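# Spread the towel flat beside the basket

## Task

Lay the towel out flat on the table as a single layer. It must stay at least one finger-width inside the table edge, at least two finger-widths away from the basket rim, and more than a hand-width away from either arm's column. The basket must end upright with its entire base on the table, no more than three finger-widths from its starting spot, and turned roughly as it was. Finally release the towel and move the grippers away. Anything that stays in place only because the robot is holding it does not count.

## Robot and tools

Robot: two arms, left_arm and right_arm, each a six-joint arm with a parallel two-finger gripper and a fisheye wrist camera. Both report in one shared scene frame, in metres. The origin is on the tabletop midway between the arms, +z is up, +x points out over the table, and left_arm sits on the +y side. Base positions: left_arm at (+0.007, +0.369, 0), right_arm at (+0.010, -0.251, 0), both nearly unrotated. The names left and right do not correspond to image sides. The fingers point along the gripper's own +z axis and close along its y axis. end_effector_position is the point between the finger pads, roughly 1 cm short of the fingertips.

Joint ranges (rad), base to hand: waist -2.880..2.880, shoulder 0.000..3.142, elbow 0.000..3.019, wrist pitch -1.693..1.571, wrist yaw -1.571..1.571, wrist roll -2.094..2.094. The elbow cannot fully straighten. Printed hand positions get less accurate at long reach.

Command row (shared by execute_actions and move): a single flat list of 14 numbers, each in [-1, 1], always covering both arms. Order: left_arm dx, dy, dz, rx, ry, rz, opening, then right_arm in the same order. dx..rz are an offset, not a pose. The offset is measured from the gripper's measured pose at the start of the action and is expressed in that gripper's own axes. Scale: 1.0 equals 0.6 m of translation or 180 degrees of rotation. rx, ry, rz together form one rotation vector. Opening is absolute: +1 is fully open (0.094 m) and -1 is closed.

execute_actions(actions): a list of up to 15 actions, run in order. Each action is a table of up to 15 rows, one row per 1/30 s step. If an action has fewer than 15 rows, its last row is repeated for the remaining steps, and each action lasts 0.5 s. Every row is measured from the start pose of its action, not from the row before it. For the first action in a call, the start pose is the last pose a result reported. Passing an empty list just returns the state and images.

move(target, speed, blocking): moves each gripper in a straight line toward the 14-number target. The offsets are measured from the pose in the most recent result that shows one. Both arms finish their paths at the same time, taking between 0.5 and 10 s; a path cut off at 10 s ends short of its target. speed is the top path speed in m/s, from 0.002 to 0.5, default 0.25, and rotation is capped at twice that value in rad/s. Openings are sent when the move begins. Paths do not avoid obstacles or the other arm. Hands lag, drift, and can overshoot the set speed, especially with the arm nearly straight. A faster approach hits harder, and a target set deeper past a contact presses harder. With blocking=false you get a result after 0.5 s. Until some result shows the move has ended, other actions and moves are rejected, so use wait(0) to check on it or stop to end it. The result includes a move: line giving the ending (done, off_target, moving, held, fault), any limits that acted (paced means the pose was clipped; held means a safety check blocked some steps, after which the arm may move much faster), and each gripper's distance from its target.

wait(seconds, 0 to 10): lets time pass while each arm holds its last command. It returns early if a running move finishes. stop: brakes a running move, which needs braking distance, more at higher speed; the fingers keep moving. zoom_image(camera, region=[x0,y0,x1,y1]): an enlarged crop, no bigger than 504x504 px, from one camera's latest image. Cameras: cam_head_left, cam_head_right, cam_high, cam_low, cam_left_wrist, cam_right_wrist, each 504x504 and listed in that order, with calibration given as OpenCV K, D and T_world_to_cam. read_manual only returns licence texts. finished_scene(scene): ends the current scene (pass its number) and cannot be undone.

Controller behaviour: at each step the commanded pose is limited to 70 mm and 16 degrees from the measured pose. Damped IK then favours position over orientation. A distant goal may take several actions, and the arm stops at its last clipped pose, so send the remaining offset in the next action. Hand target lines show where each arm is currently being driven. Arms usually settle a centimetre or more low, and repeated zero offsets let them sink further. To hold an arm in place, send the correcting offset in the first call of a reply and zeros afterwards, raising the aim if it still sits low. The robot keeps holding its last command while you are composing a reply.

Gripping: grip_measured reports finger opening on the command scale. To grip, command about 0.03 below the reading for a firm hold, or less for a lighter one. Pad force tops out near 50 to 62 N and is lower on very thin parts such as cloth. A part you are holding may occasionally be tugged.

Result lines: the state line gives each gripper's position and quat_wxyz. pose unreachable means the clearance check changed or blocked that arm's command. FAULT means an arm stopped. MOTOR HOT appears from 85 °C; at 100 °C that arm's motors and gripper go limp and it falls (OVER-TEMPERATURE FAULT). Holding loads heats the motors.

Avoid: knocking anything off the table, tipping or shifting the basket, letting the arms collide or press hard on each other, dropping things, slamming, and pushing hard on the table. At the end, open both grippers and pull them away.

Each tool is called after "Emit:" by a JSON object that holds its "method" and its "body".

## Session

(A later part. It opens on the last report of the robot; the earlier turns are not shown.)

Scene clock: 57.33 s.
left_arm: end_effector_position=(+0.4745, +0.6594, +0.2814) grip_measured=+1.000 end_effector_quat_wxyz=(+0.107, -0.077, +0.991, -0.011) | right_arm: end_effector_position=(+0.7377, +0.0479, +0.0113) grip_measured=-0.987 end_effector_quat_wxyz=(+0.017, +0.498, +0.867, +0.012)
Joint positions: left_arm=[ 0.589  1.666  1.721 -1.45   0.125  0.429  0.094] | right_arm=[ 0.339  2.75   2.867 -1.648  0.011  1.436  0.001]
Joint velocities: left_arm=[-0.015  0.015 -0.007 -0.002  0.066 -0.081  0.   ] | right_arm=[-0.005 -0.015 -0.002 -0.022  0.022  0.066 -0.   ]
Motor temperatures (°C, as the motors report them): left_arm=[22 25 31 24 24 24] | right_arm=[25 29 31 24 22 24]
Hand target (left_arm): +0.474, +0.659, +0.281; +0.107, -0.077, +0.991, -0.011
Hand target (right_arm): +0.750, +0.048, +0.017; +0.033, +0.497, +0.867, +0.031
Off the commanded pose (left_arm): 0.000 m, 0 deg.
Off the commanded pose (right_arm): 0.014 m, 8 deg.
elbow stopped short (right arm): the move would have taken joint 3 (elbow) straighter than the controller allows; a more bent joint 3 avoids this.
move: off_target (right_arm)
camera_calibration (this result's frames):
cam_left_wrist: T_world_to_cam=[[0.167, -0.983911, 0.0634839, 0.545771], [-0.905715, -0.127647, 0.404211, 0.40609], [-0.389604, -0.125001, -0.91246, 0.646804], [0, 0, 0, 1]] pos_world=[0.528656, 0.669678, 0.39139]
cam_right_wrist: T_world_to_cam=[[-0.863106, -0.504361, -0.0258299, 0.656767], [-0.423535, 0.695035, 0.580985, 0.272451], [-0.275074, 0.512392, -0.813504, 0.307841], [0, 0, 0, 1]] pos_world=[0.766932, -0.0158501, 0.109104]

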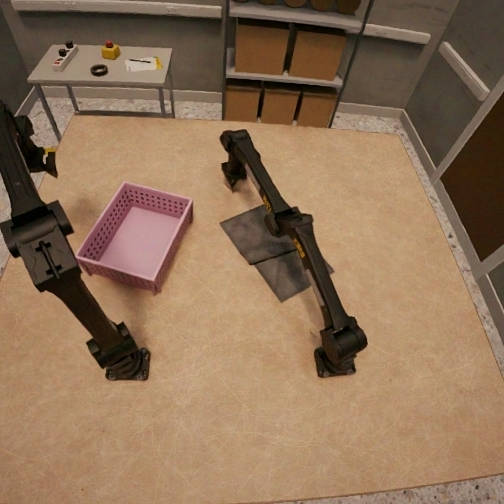

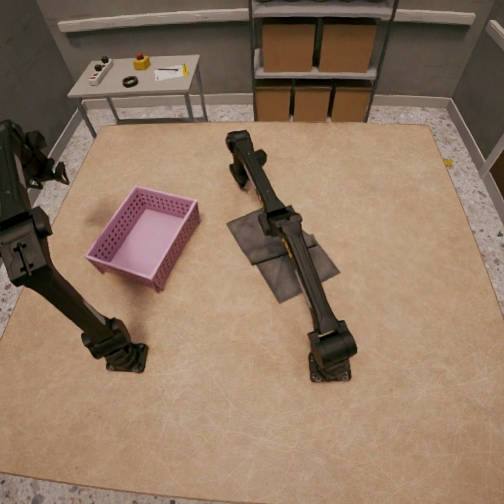

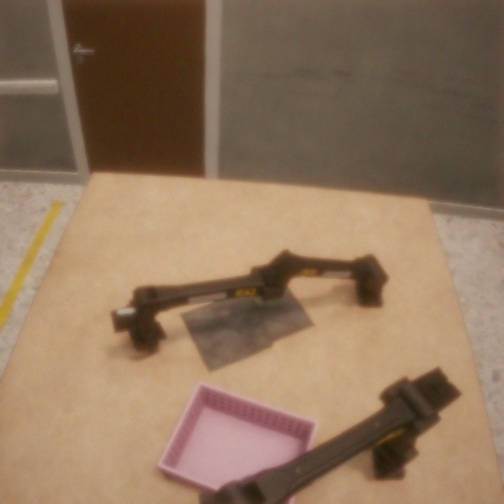

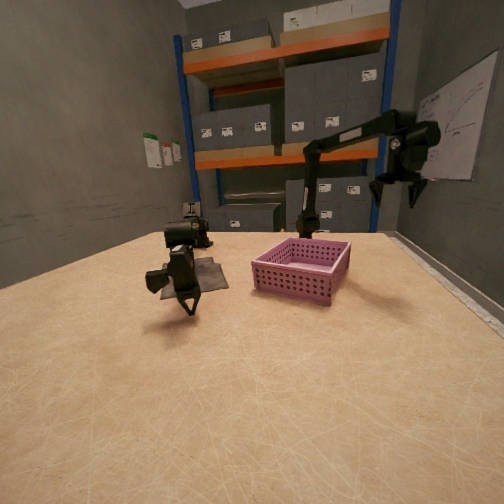

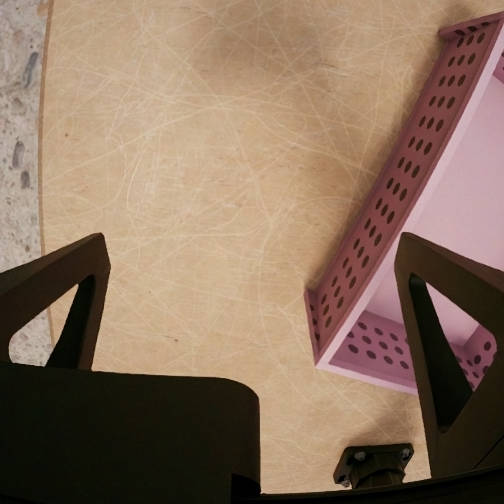

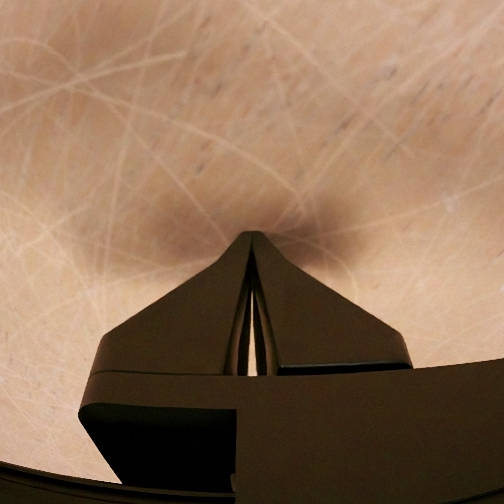

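Emit:
{"method": "move", "body": {"target": [0,0,0,0,0,0,1,0.087,-0.245,-0.06,0,0,0,-0.2], "speed": 0.15}}

Emit:
{"method": "execute_actions", "body": {"actions": [[[0,0,0,0,0,0,1,0,-0.015,0.09,0,0,0,-0.2]],[[0,0,0,0,0,0,1,0,0,0.03,0,0,0,-0.2]]]}}

Scene clock: 63.67 s.
left_arm: end_effector_position=(+0.4745, +0.6594, +0.2814) grip_measured=+1.000 end_effector_quat_wxyz=(+0.107, -0.077, +0.991, -0.011) | right_arm: end_effector_position=(+0.5763, +0.0136, +0.0253) grip_measured=-0.201 end_effector_quat_wxyz=(+0.005, +0.496, +0.868, -0.001)
Joint positions: left_arm=[ 0.589  1.666  1.721 -1.45   0.125  0.429  0.094] | right_arm=[ 0.387  2.105  1.7   -1.162  0.01   1.48   0.038]
Joint velocities: left_arm=[ 0.005  0.015 -0.002 -0.007  0.007 -0.007  0.   ] | right_arm=[ 0.005 -0.005  0.012 -0.007 -0.007 -0.066  0.   ]
Motor temperatures (°C, as the motors report them): left_arm=[22 25 31 24 24 24] | right_arm=[25 31 31 24 22 24]
Hand target (left_arm): +0.474, +0.659, +0.281; +0.107, -0.077, +0.991, -0.011
Hand target (right_arm): +0.581, +0.018, +0.037; +0.017, +0.498, +0.867, +0.012
Off the commanded pose (left_arm): 0.000 m, 0 deg.
Off the commanded pose (right_arm): 0.018 m, 2 deg.
move: off_target (right_arm)
camera_calibration (this result's frames):
cam_left_wrist: T_world_to_cam=[[0.167, -0.983911, 0.0634839, 0.545771], [-0.905715, -0.127647, 0.404211, 0.40609], [-0.389604, -0.125001, -0.91246, 0.646804], [0, 0, 0, 1]] pos_world=[0.528656, 0.669678, 0.39139]
cam_right_wrist: T_world_to_cam=[[-0.861246, -0.508106, 0.00911967, 0.498604], [-0.407204, 0.70073, 0.5858, 0.210162], [-0.304039, 0.500805, -0.810404, 0.309223], [0, 0, 0, 1]] pos_world=[0.609015, -0.0487839, 0.122935]

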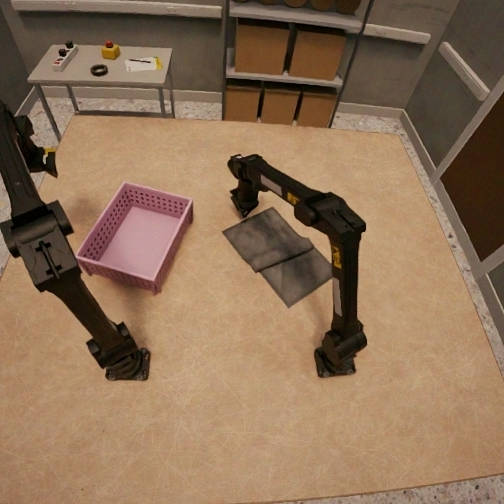

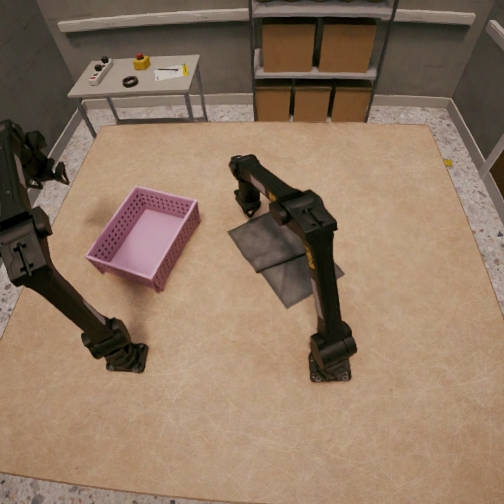

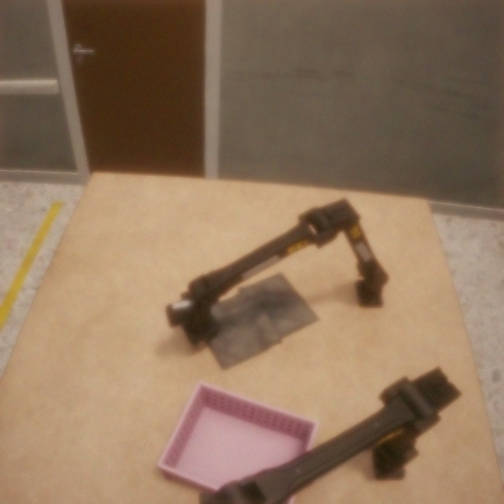

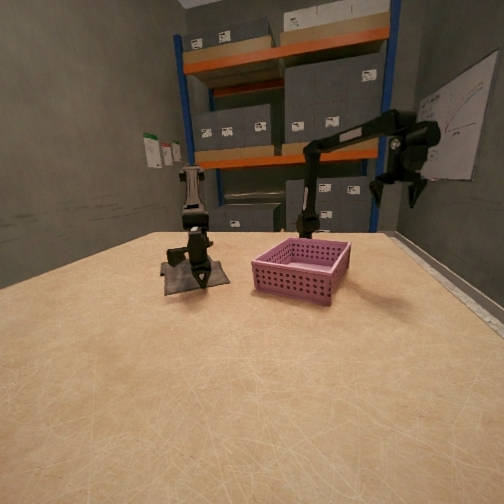

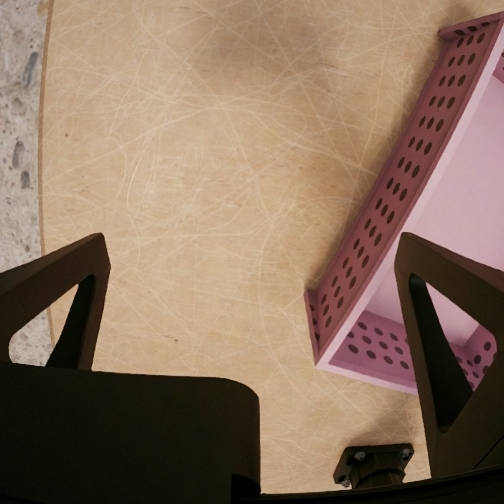

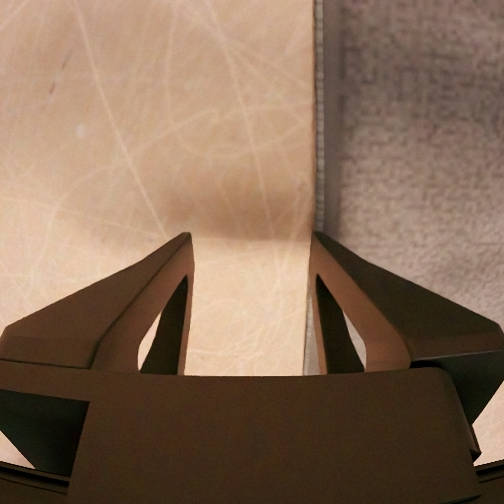

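Scene clock: 64.67 s.
left_arm: end_effector_position=(+0.4745, +0.6594, +0.2814) grip_measured=+1.000 end_effector_quat_wxyz=(+0.107, -0.077, +0.991, -0.011) | right_arm: end_effector_position=(+0.5784, +0.0147, +0.0069) grip_measured=-0.202 end_effector_quat_wxyz=(+0.020, +0.496, +0.868, +0.020)
Joint positions: left_arm=[ 0.589  1.666  1.721 -1.45   0.125  0.429  0.094] | right_arm=[ 0.387  2.101  1.638 -1.051  0.01   1.481  0.038]
Joint velocities: left_arm=[ 0.005  0.005 -0.007  0.017 -0.022  0.007  0.   ] | right_arm=[ 0.005 -0.005 -0.007 -0.002 -0.081  0.022 -0.001]
Motor temperatures (°C, as the motors report them): left_arm=[22 25 31 24 24 24] | right_arm=[25 31 31 24 22 24]
Hand target (left_arm): +0.474, +0.659, +0.281; +0.107, -0.077, +0.991, -0.011
Hand target (right_arm): +0.579, +0.015, -0.011; +0.020, +0.496, +0.868, +0.020
Off the commanded pose (left_arm): 0.000 m, 0 deg.
Off the commanded pose (right_arm): 0.018 m, 0 deg.
camera_calibration (this result's frames):
cam_left_wrist: T_world_to_cam=[[0.167, -0.983911, 0.0634839, 0.545771], [-0.905715, -0.127647, 0.404211, 0.40609], [-0.389604, -0.125001, -0.91246, 0.646804], [0, 0, 0, 1]] pos_world=[0.528656, 0.669678, 0.39139]
cam_right_wrist: T_world_to_cam=[[-0.860608, -0.507389, -0.0437096, 0.501197], [-0.434843, 0.687451, 0.581655, 0.237284], [-0.265077, 0.519583, -0.812261, 0.2716], [0, 0, 0, 1]] pos_world=[0.60651, -0.0499378, 0.1045]

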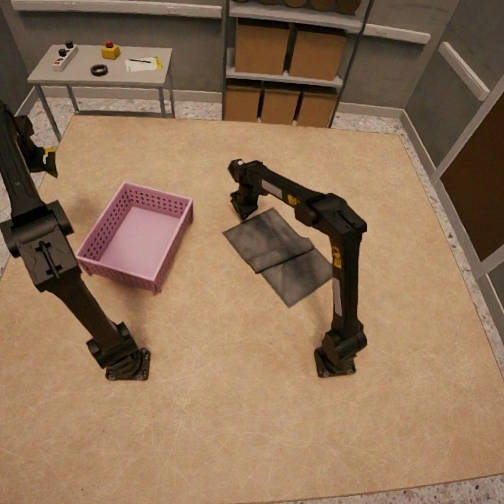

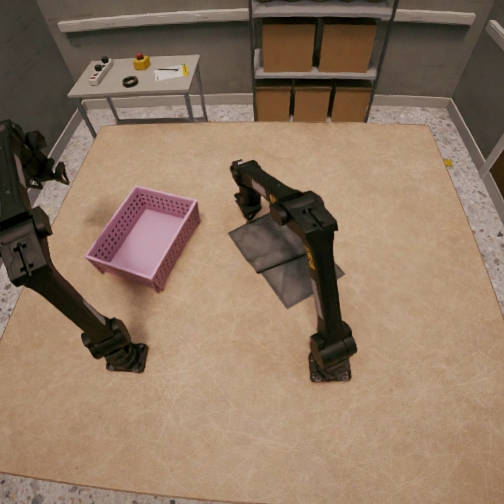

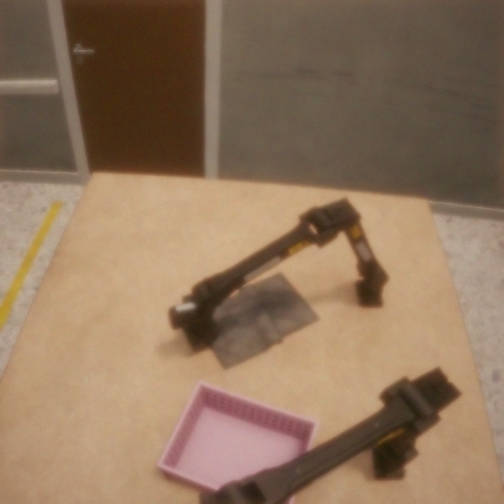

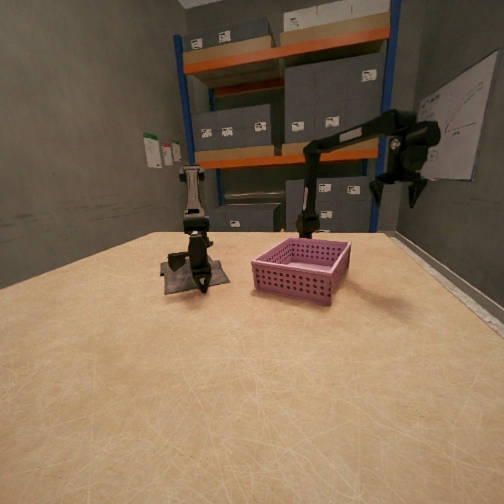

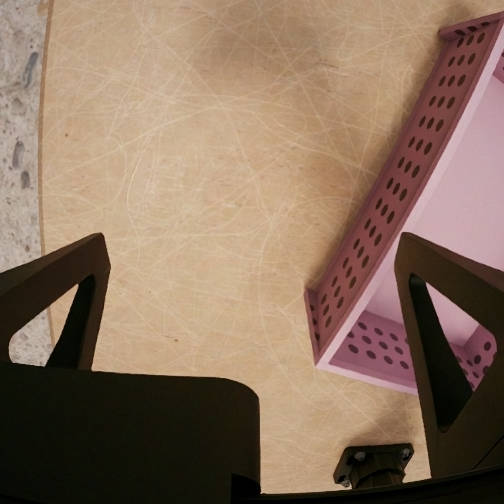

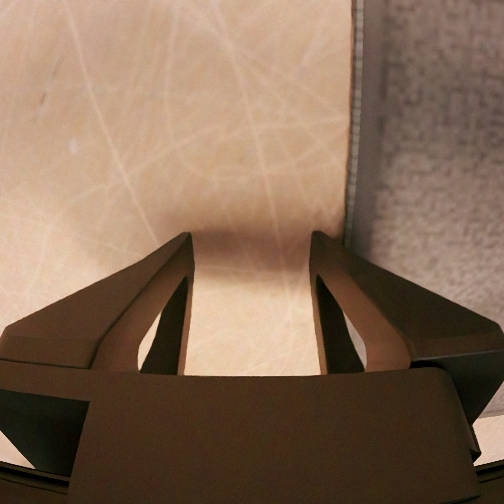

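Off the edge; shift inward ~3.5 cm.

Emit:
{"method": "execute_actions", "body": {"actions": [[[0,0,0,0,0,0,1,0,-0.02,-0.05,0,0,0,0]],[[0,0,0,0,0,0,1,0,-0.055,0.02,0,0,0,0]],[[0,0,0,0,0,0,1,0,0,0.06,0,0,0,0]],[[0,0,0,0,0,0,1,0,0,0.03,0,0,0,-1]],[[0,0,0,0,0,0,1,0,0,-0.05,0,0,0,-1]]]}}

Scene clock: 70.47 s.
left_arm: end_effector_position=(+0.4745, +0.6594, +0.2814) grip_measured=+1.000 end_effector_quat_wxyz=(+0.107, -0.077, +0.991, -0.011) | right_arm: end_effector_position=(+0.5346, -0.0060, +0.0202) grip_measured=-0.987 end_effector_quat_wxyz=(+0.022, +0.496, +0.868, +0.022)
Joint positions: left_arm=[ 0.589  1.666  1.721 -1.45   0.125  0.429  0.094] | right_arm=[ 0.387  1.97   1.457 -0.997  0.01   1.48   0.001]
Joint velocities: left_arm=[-0.015 -0.015 -0.002  0.022 -0.066 -0.051  0.   ] | right_arm=[-0.005 -0.005 -0.007 -0.012  0.007  0.022 -0.   ]
Motor temperatures (°C, as the motors report them): left_arm=[22 25 31 24 24 24] | right_arm=[25 31 30 24 22 24]
Hand target (left_arm): +0.474, +0.659, +0.281; +0.107, -0.077, +0.991, -0.011
Hand target (right_arm): +0.540, -0.004, +0.038; +0.029, +0.496, +0.867, +0.032
Off the commanded pose (left_arm): 0.000 m, 0 deg.
Off the commanded pose (right_arm): 0.020 m, 1 deg.
camera_calibration (this result's frames):
cam_left_wrist: T_world_to_cam=[[0.167, -0.983911, 0.0634839, 0.545771], [-0.905715, -0.127647, 0.404211, 0.40609], [-0.389604, -0.125001, -0.91246, 0.646804], [0, 0, 0, 1]] pos_world=[0.528656, 0.669678, 0.39139]
cam_right_wrist: T_world_to_cam=[[-0.860063, -0.507972, -0.0474927, 0.453322], [-0.437379, 0.686197, 0.581234, 0.226092], [-0.262661, 0.520671, -0.812349, 0.280247], [0, 0, 0, 1]] pos_world=[0.562383, -0.070785, 0.117775]

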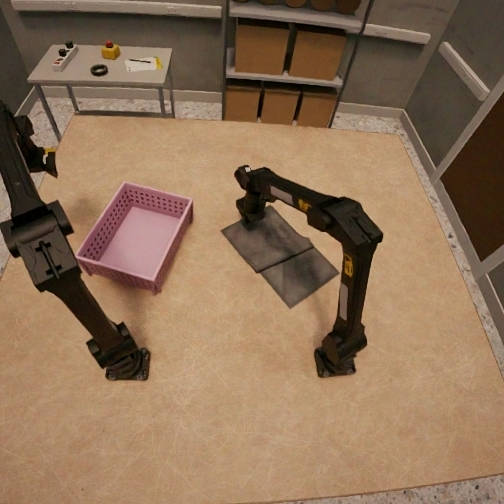

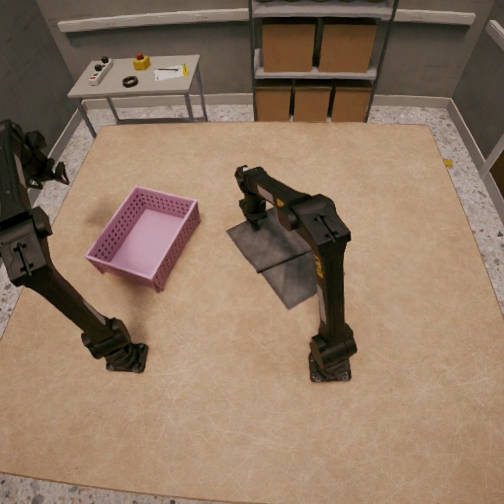

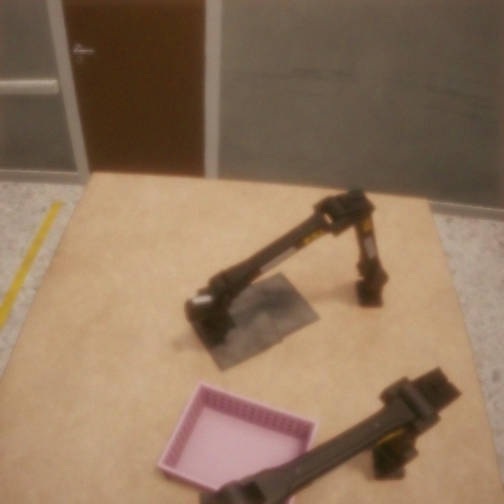

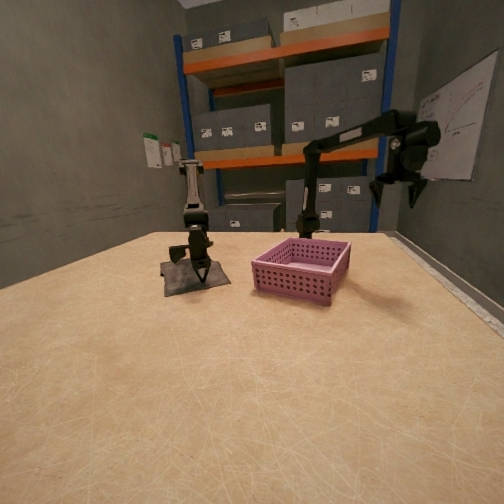

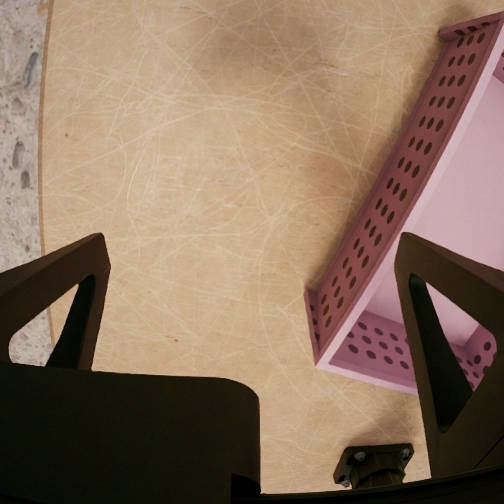

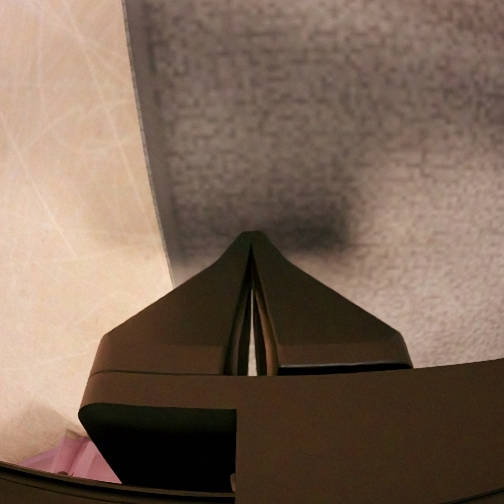

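Emit:
{"method": "execute_actions", "body": {"actions": [[[0,0,0,0,0,0,1,0,0,0.06,0,0,0,-1]]]}}

Emit:
{"method": "move", "body": {"target": [0,0,0,0,0,0,1,-0.05,0.25,0.04,0,0,0,-1], "speed": 0.06}}

Scene clock: 75.90 s.
left_arm: end_effector_position=(+0.4745, +0.6594, +0.2814) grip_measured=+1.000 end_effector_quat_wxyz=(+0.107, -0.077, +0.991, -0.011) | right_arm: end_effector_position=(+0.5405, -0.0032, +0.0082) grip_measured=-0.987 end_effector_quat_wxyz=(+0.030, +0.496, +0.867, +0.034)
Joint positions: left_arm=[ 0.589  1.666  1.721 -1.45   0.125  0.429  0.094] | right_arm=[ 0.387  1.984  1.442 -0.938  0.01   1.48   0.001]
Joint velocities: left_arm=[-0.015  0.005  0.007  0.012  0.007 -0.007  0.   ] | right_arm=[-0.005 -0.005 -0.017  0.007 -0.051 -0.081  0.   ]
Motor temperatures (°C, as the motors report them): left_arm=[22 25 31 24 24 24] | right_arm=[25 31 30 24 22 24]
Hand target (left_arm): +0.474, +0.659, +0.281; +0.107, -0.077, +0.991, -0.011
Hand target (right_arm): +0.537, -0.005, -0.015; +0.022, +0.496, +0.868, +0.022
Off the commanded pose (left_arm): 0.000 m, 0 deg.
Off the commanded pose (right_arm): 0.024 m, 2 deg.
camera_calibration (this result's frames):
cam_left_wrist: T_world_to_cam=[[0.167, -0.983911, 0.0634839, 0.545771], [-0.905715, -0.127647, 0.404211, 0.40609], [-0.389604, -0.125001, -0.91246, 0.646804], [0, 0, 0, 1]] pos_world=[0.528656, 0.669678, 0.39139]
cam_right_wrist: T_world_to_cam=[[-0.858361, -0.507168, -0.0774416, 0.45859], [-0.453172, 0.678735, 0.577888, 0.242254], [-0.240524, 0.531131, -0.812434, 0.258697], [0, 0, 0, 1]] pos_world=[0.565641, -0.0692457, 0.105692]

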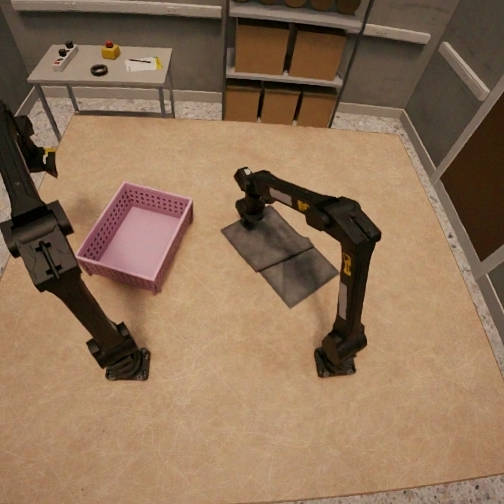

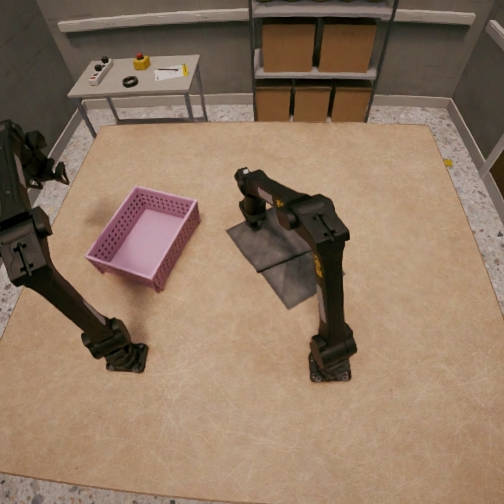

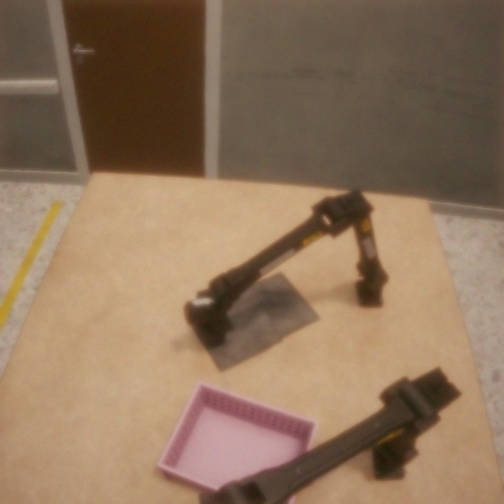

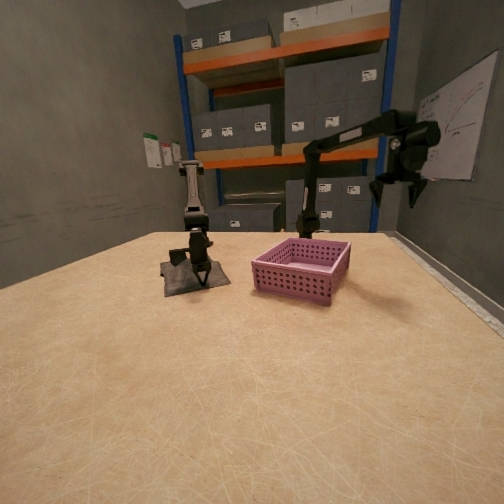

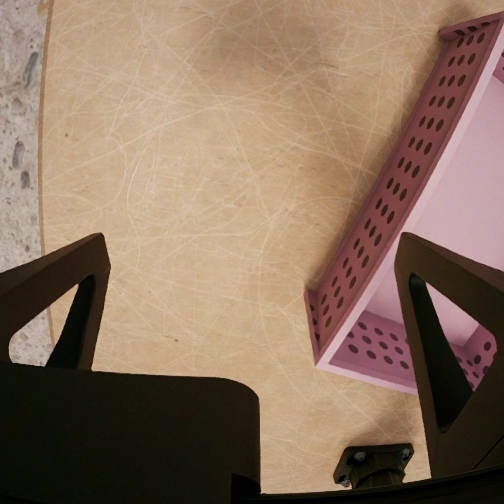

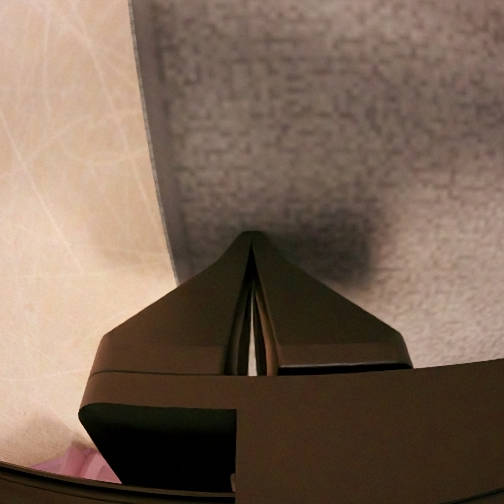

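Scene clock: 78.80 s.
left_arm: end_effector_position=(+0.4745, +0.6594, +0.2814) grip_measured=+1.000 end_effector_quat_wxyz=(+0.107, -0.077, +0.991, -0.011) | right_arm: end_effector_position=(+0.6788, +0.0488, +0.0105) grip_measured=-0.987 end_effector_quat_wxyz=(+0.033, +0.497, +0.867, +0.037)
Joint positions: left_arm=[ 0.589  1.666  1.721 -1.45   0.125  0.429  0.094] | right_arm=[ 0.37   2.361  2.113 -1.225  0.01   1.465  0.001]
Joint velocities: left_arm=[-0.005  0.005 -0.002 -0.012  0.022 -0.051  0.   ] | right_arm=[ 0.005  0.015  0.007 -0.017  0.007 -0.066  0.001]
Motor temperatures (°C, as the motors report them): left_arm=[22 25 31 24 24 24] | right_arm=[25 31 31 24 22 24]
Hand target (left_arm): +0.474, +0.659, +0.281; +0.107, -0.077, +0.991, -0.011
Hand target (right_arm): +0.687, +0.047, +0.001; +0.030, +0.496, +0.867, +0.035
Off the commanded pose (left_arm): 0.000 m, 0 deg.
Off the commanded pose (right_arm): 0.015 m, 0 deg.
move: off_target (right_arm)
camera_calibration (this result's frames):
cam_left_wrist: T_world_to_cam=[[0.167, -0.983911, 0.0634839, 0.545771], [-0.905715, -0.127647, 0.404211, 0.40609], [-0.389604, -0.125001, -0.91246, 0.646804], [0, 0, 0, 1]] pos_world=[0.528656, 0.669678, 0.39139]
cam_right_wrist: T_world_to_cam=[[-0.85857, -0.505649, -0.0847199, 0.603974], [-0.456348, 0.678385, 0.575795, 0.270453], [-0.233678, 0.533022, -0.813193, 0.261465], [0, 0, 0, 1]] pos_world=[0.703072, -0.0174391, 0.108064]

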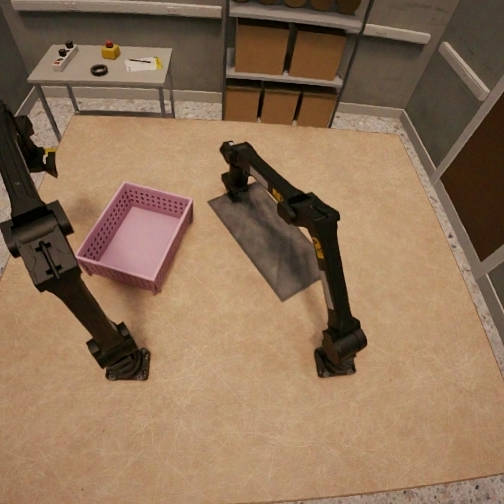

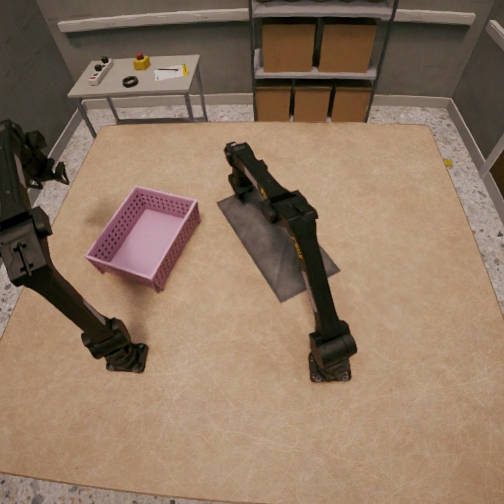

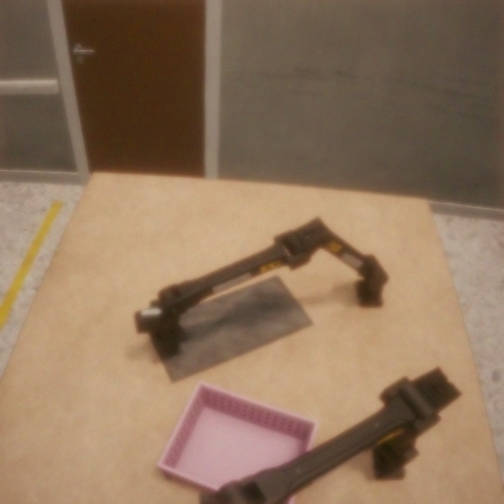

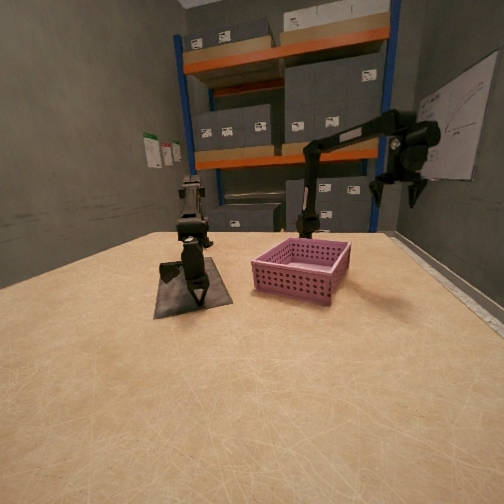

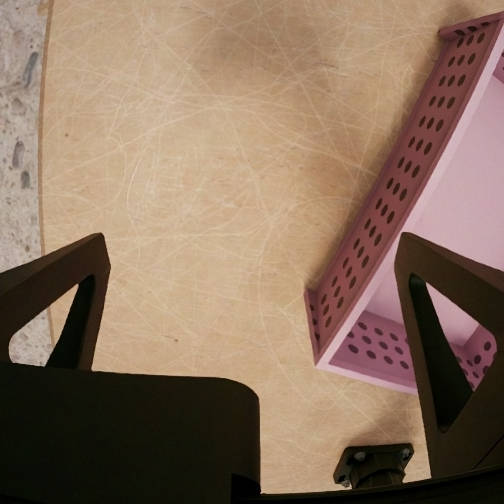

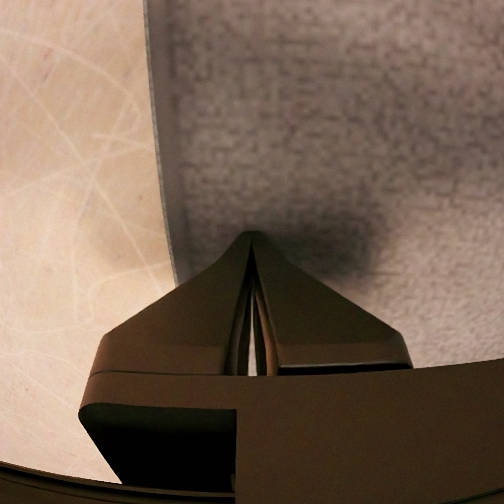

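Emit:
{"method": "move", "body": {"target": [0,0,0,0,0,0,1,-0.5,-0.35,-0.4,0,0,0,1], "speed": 0.2}}

Scene clock: 83.47 s.
left_arm: end_effector_position=(+0.4745, +0.6594, +0.2814) grip_measured=+1.000 end_effector_quat_wxyz=(+0.107, -0.077, +0.991, -0.011) | right_arm: end_effector_position=(+0.6121, -0.3272, +0.1937) grip_measured=+1.000 end_effector_quat_wxyz=(-0.001, +0.505, +0.863, +0.029)
Joint positions: left_arm=[ 0.589  1.666  1.721 -1.45   0.125  0.429  0.094] | right_arm=[-0.195  1.935  1.881 -1.495 -0.055  0.919  0.094]
Joint velocities: left_arm=[-0.005  0.005 -0.017 -0.012  0.007  0.022  0.   ] | right_arm=[-0.005 -0.005 -0.022  0.002  0.007  0.007  0.   ]
Motor temperatures (°C, as the motors report them): left_arm=[22 25 31 24 24 24] | right_arm=[25 31 31 24 22 24]
Hand target (left_arm): +0.474, +0.659, +0.281; +0.107, -0.077, +0.991, -0.011
Hand target (right_arm): +0.620, -0.324, +0.227; +0.026, +0.497, +0.866, +0.043
Off the commanded pose (left_arm): 0.000 m, 0 deg.
Off the commanded pose (right_arm): 0.044 m, 4 deg.
move: off_target (right_arm)
camera_calibration (this result's frames):
cam_left_wrist: T_world_to_cam=[[0.167, -0.983911, 0.0634839, 0.545771], [-0.905715, -0.127647, 0.404211, 0.40609], [-0.389604, -0.125001, -0.91246, 0.646804], [0, 0, 0, 1]] pos_world=[0.528656, 0.669678, 0.39139]
cam_right_wrist: T_world_to_cam=[[-0.870416, -0.490856, -0.0378919, 0.37514], [-0.406115, 0.672375, 0.618855, 0.348546], [-0.278291, 0.55405, -0.784591, 0.623904], [0, 0, 0, 1]] pos_world=[0.641704, -0.395888, 0.288024]

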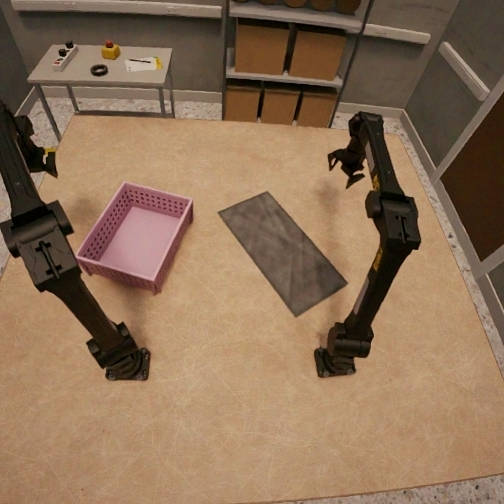

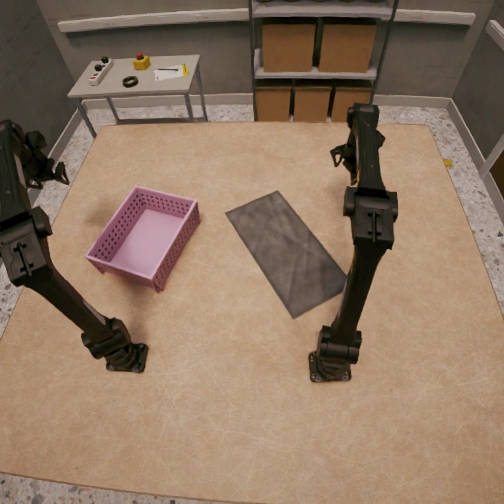

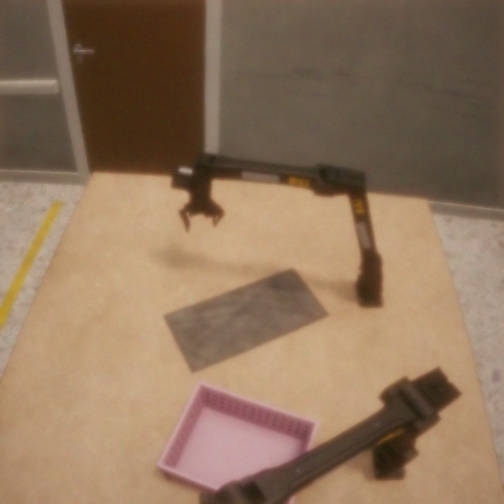

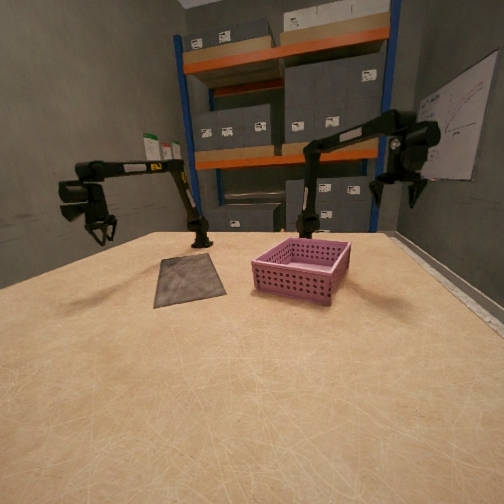

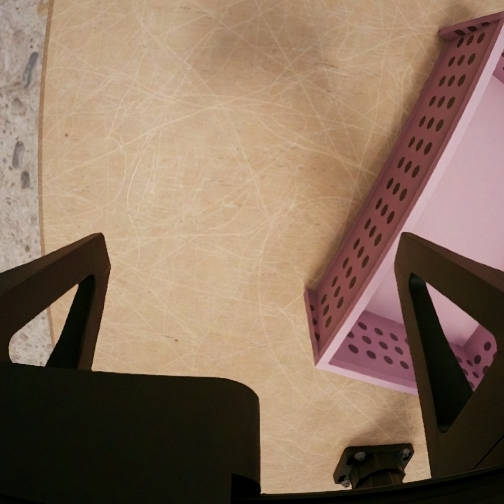

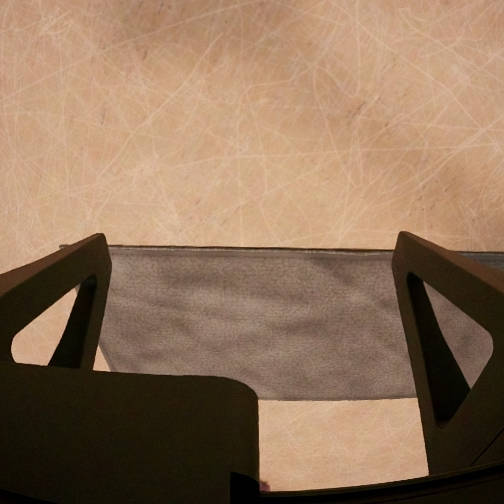

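Emit:
{"method": "finished_scene", "body": {"scene": 2}}

The scene is finished: the task was done.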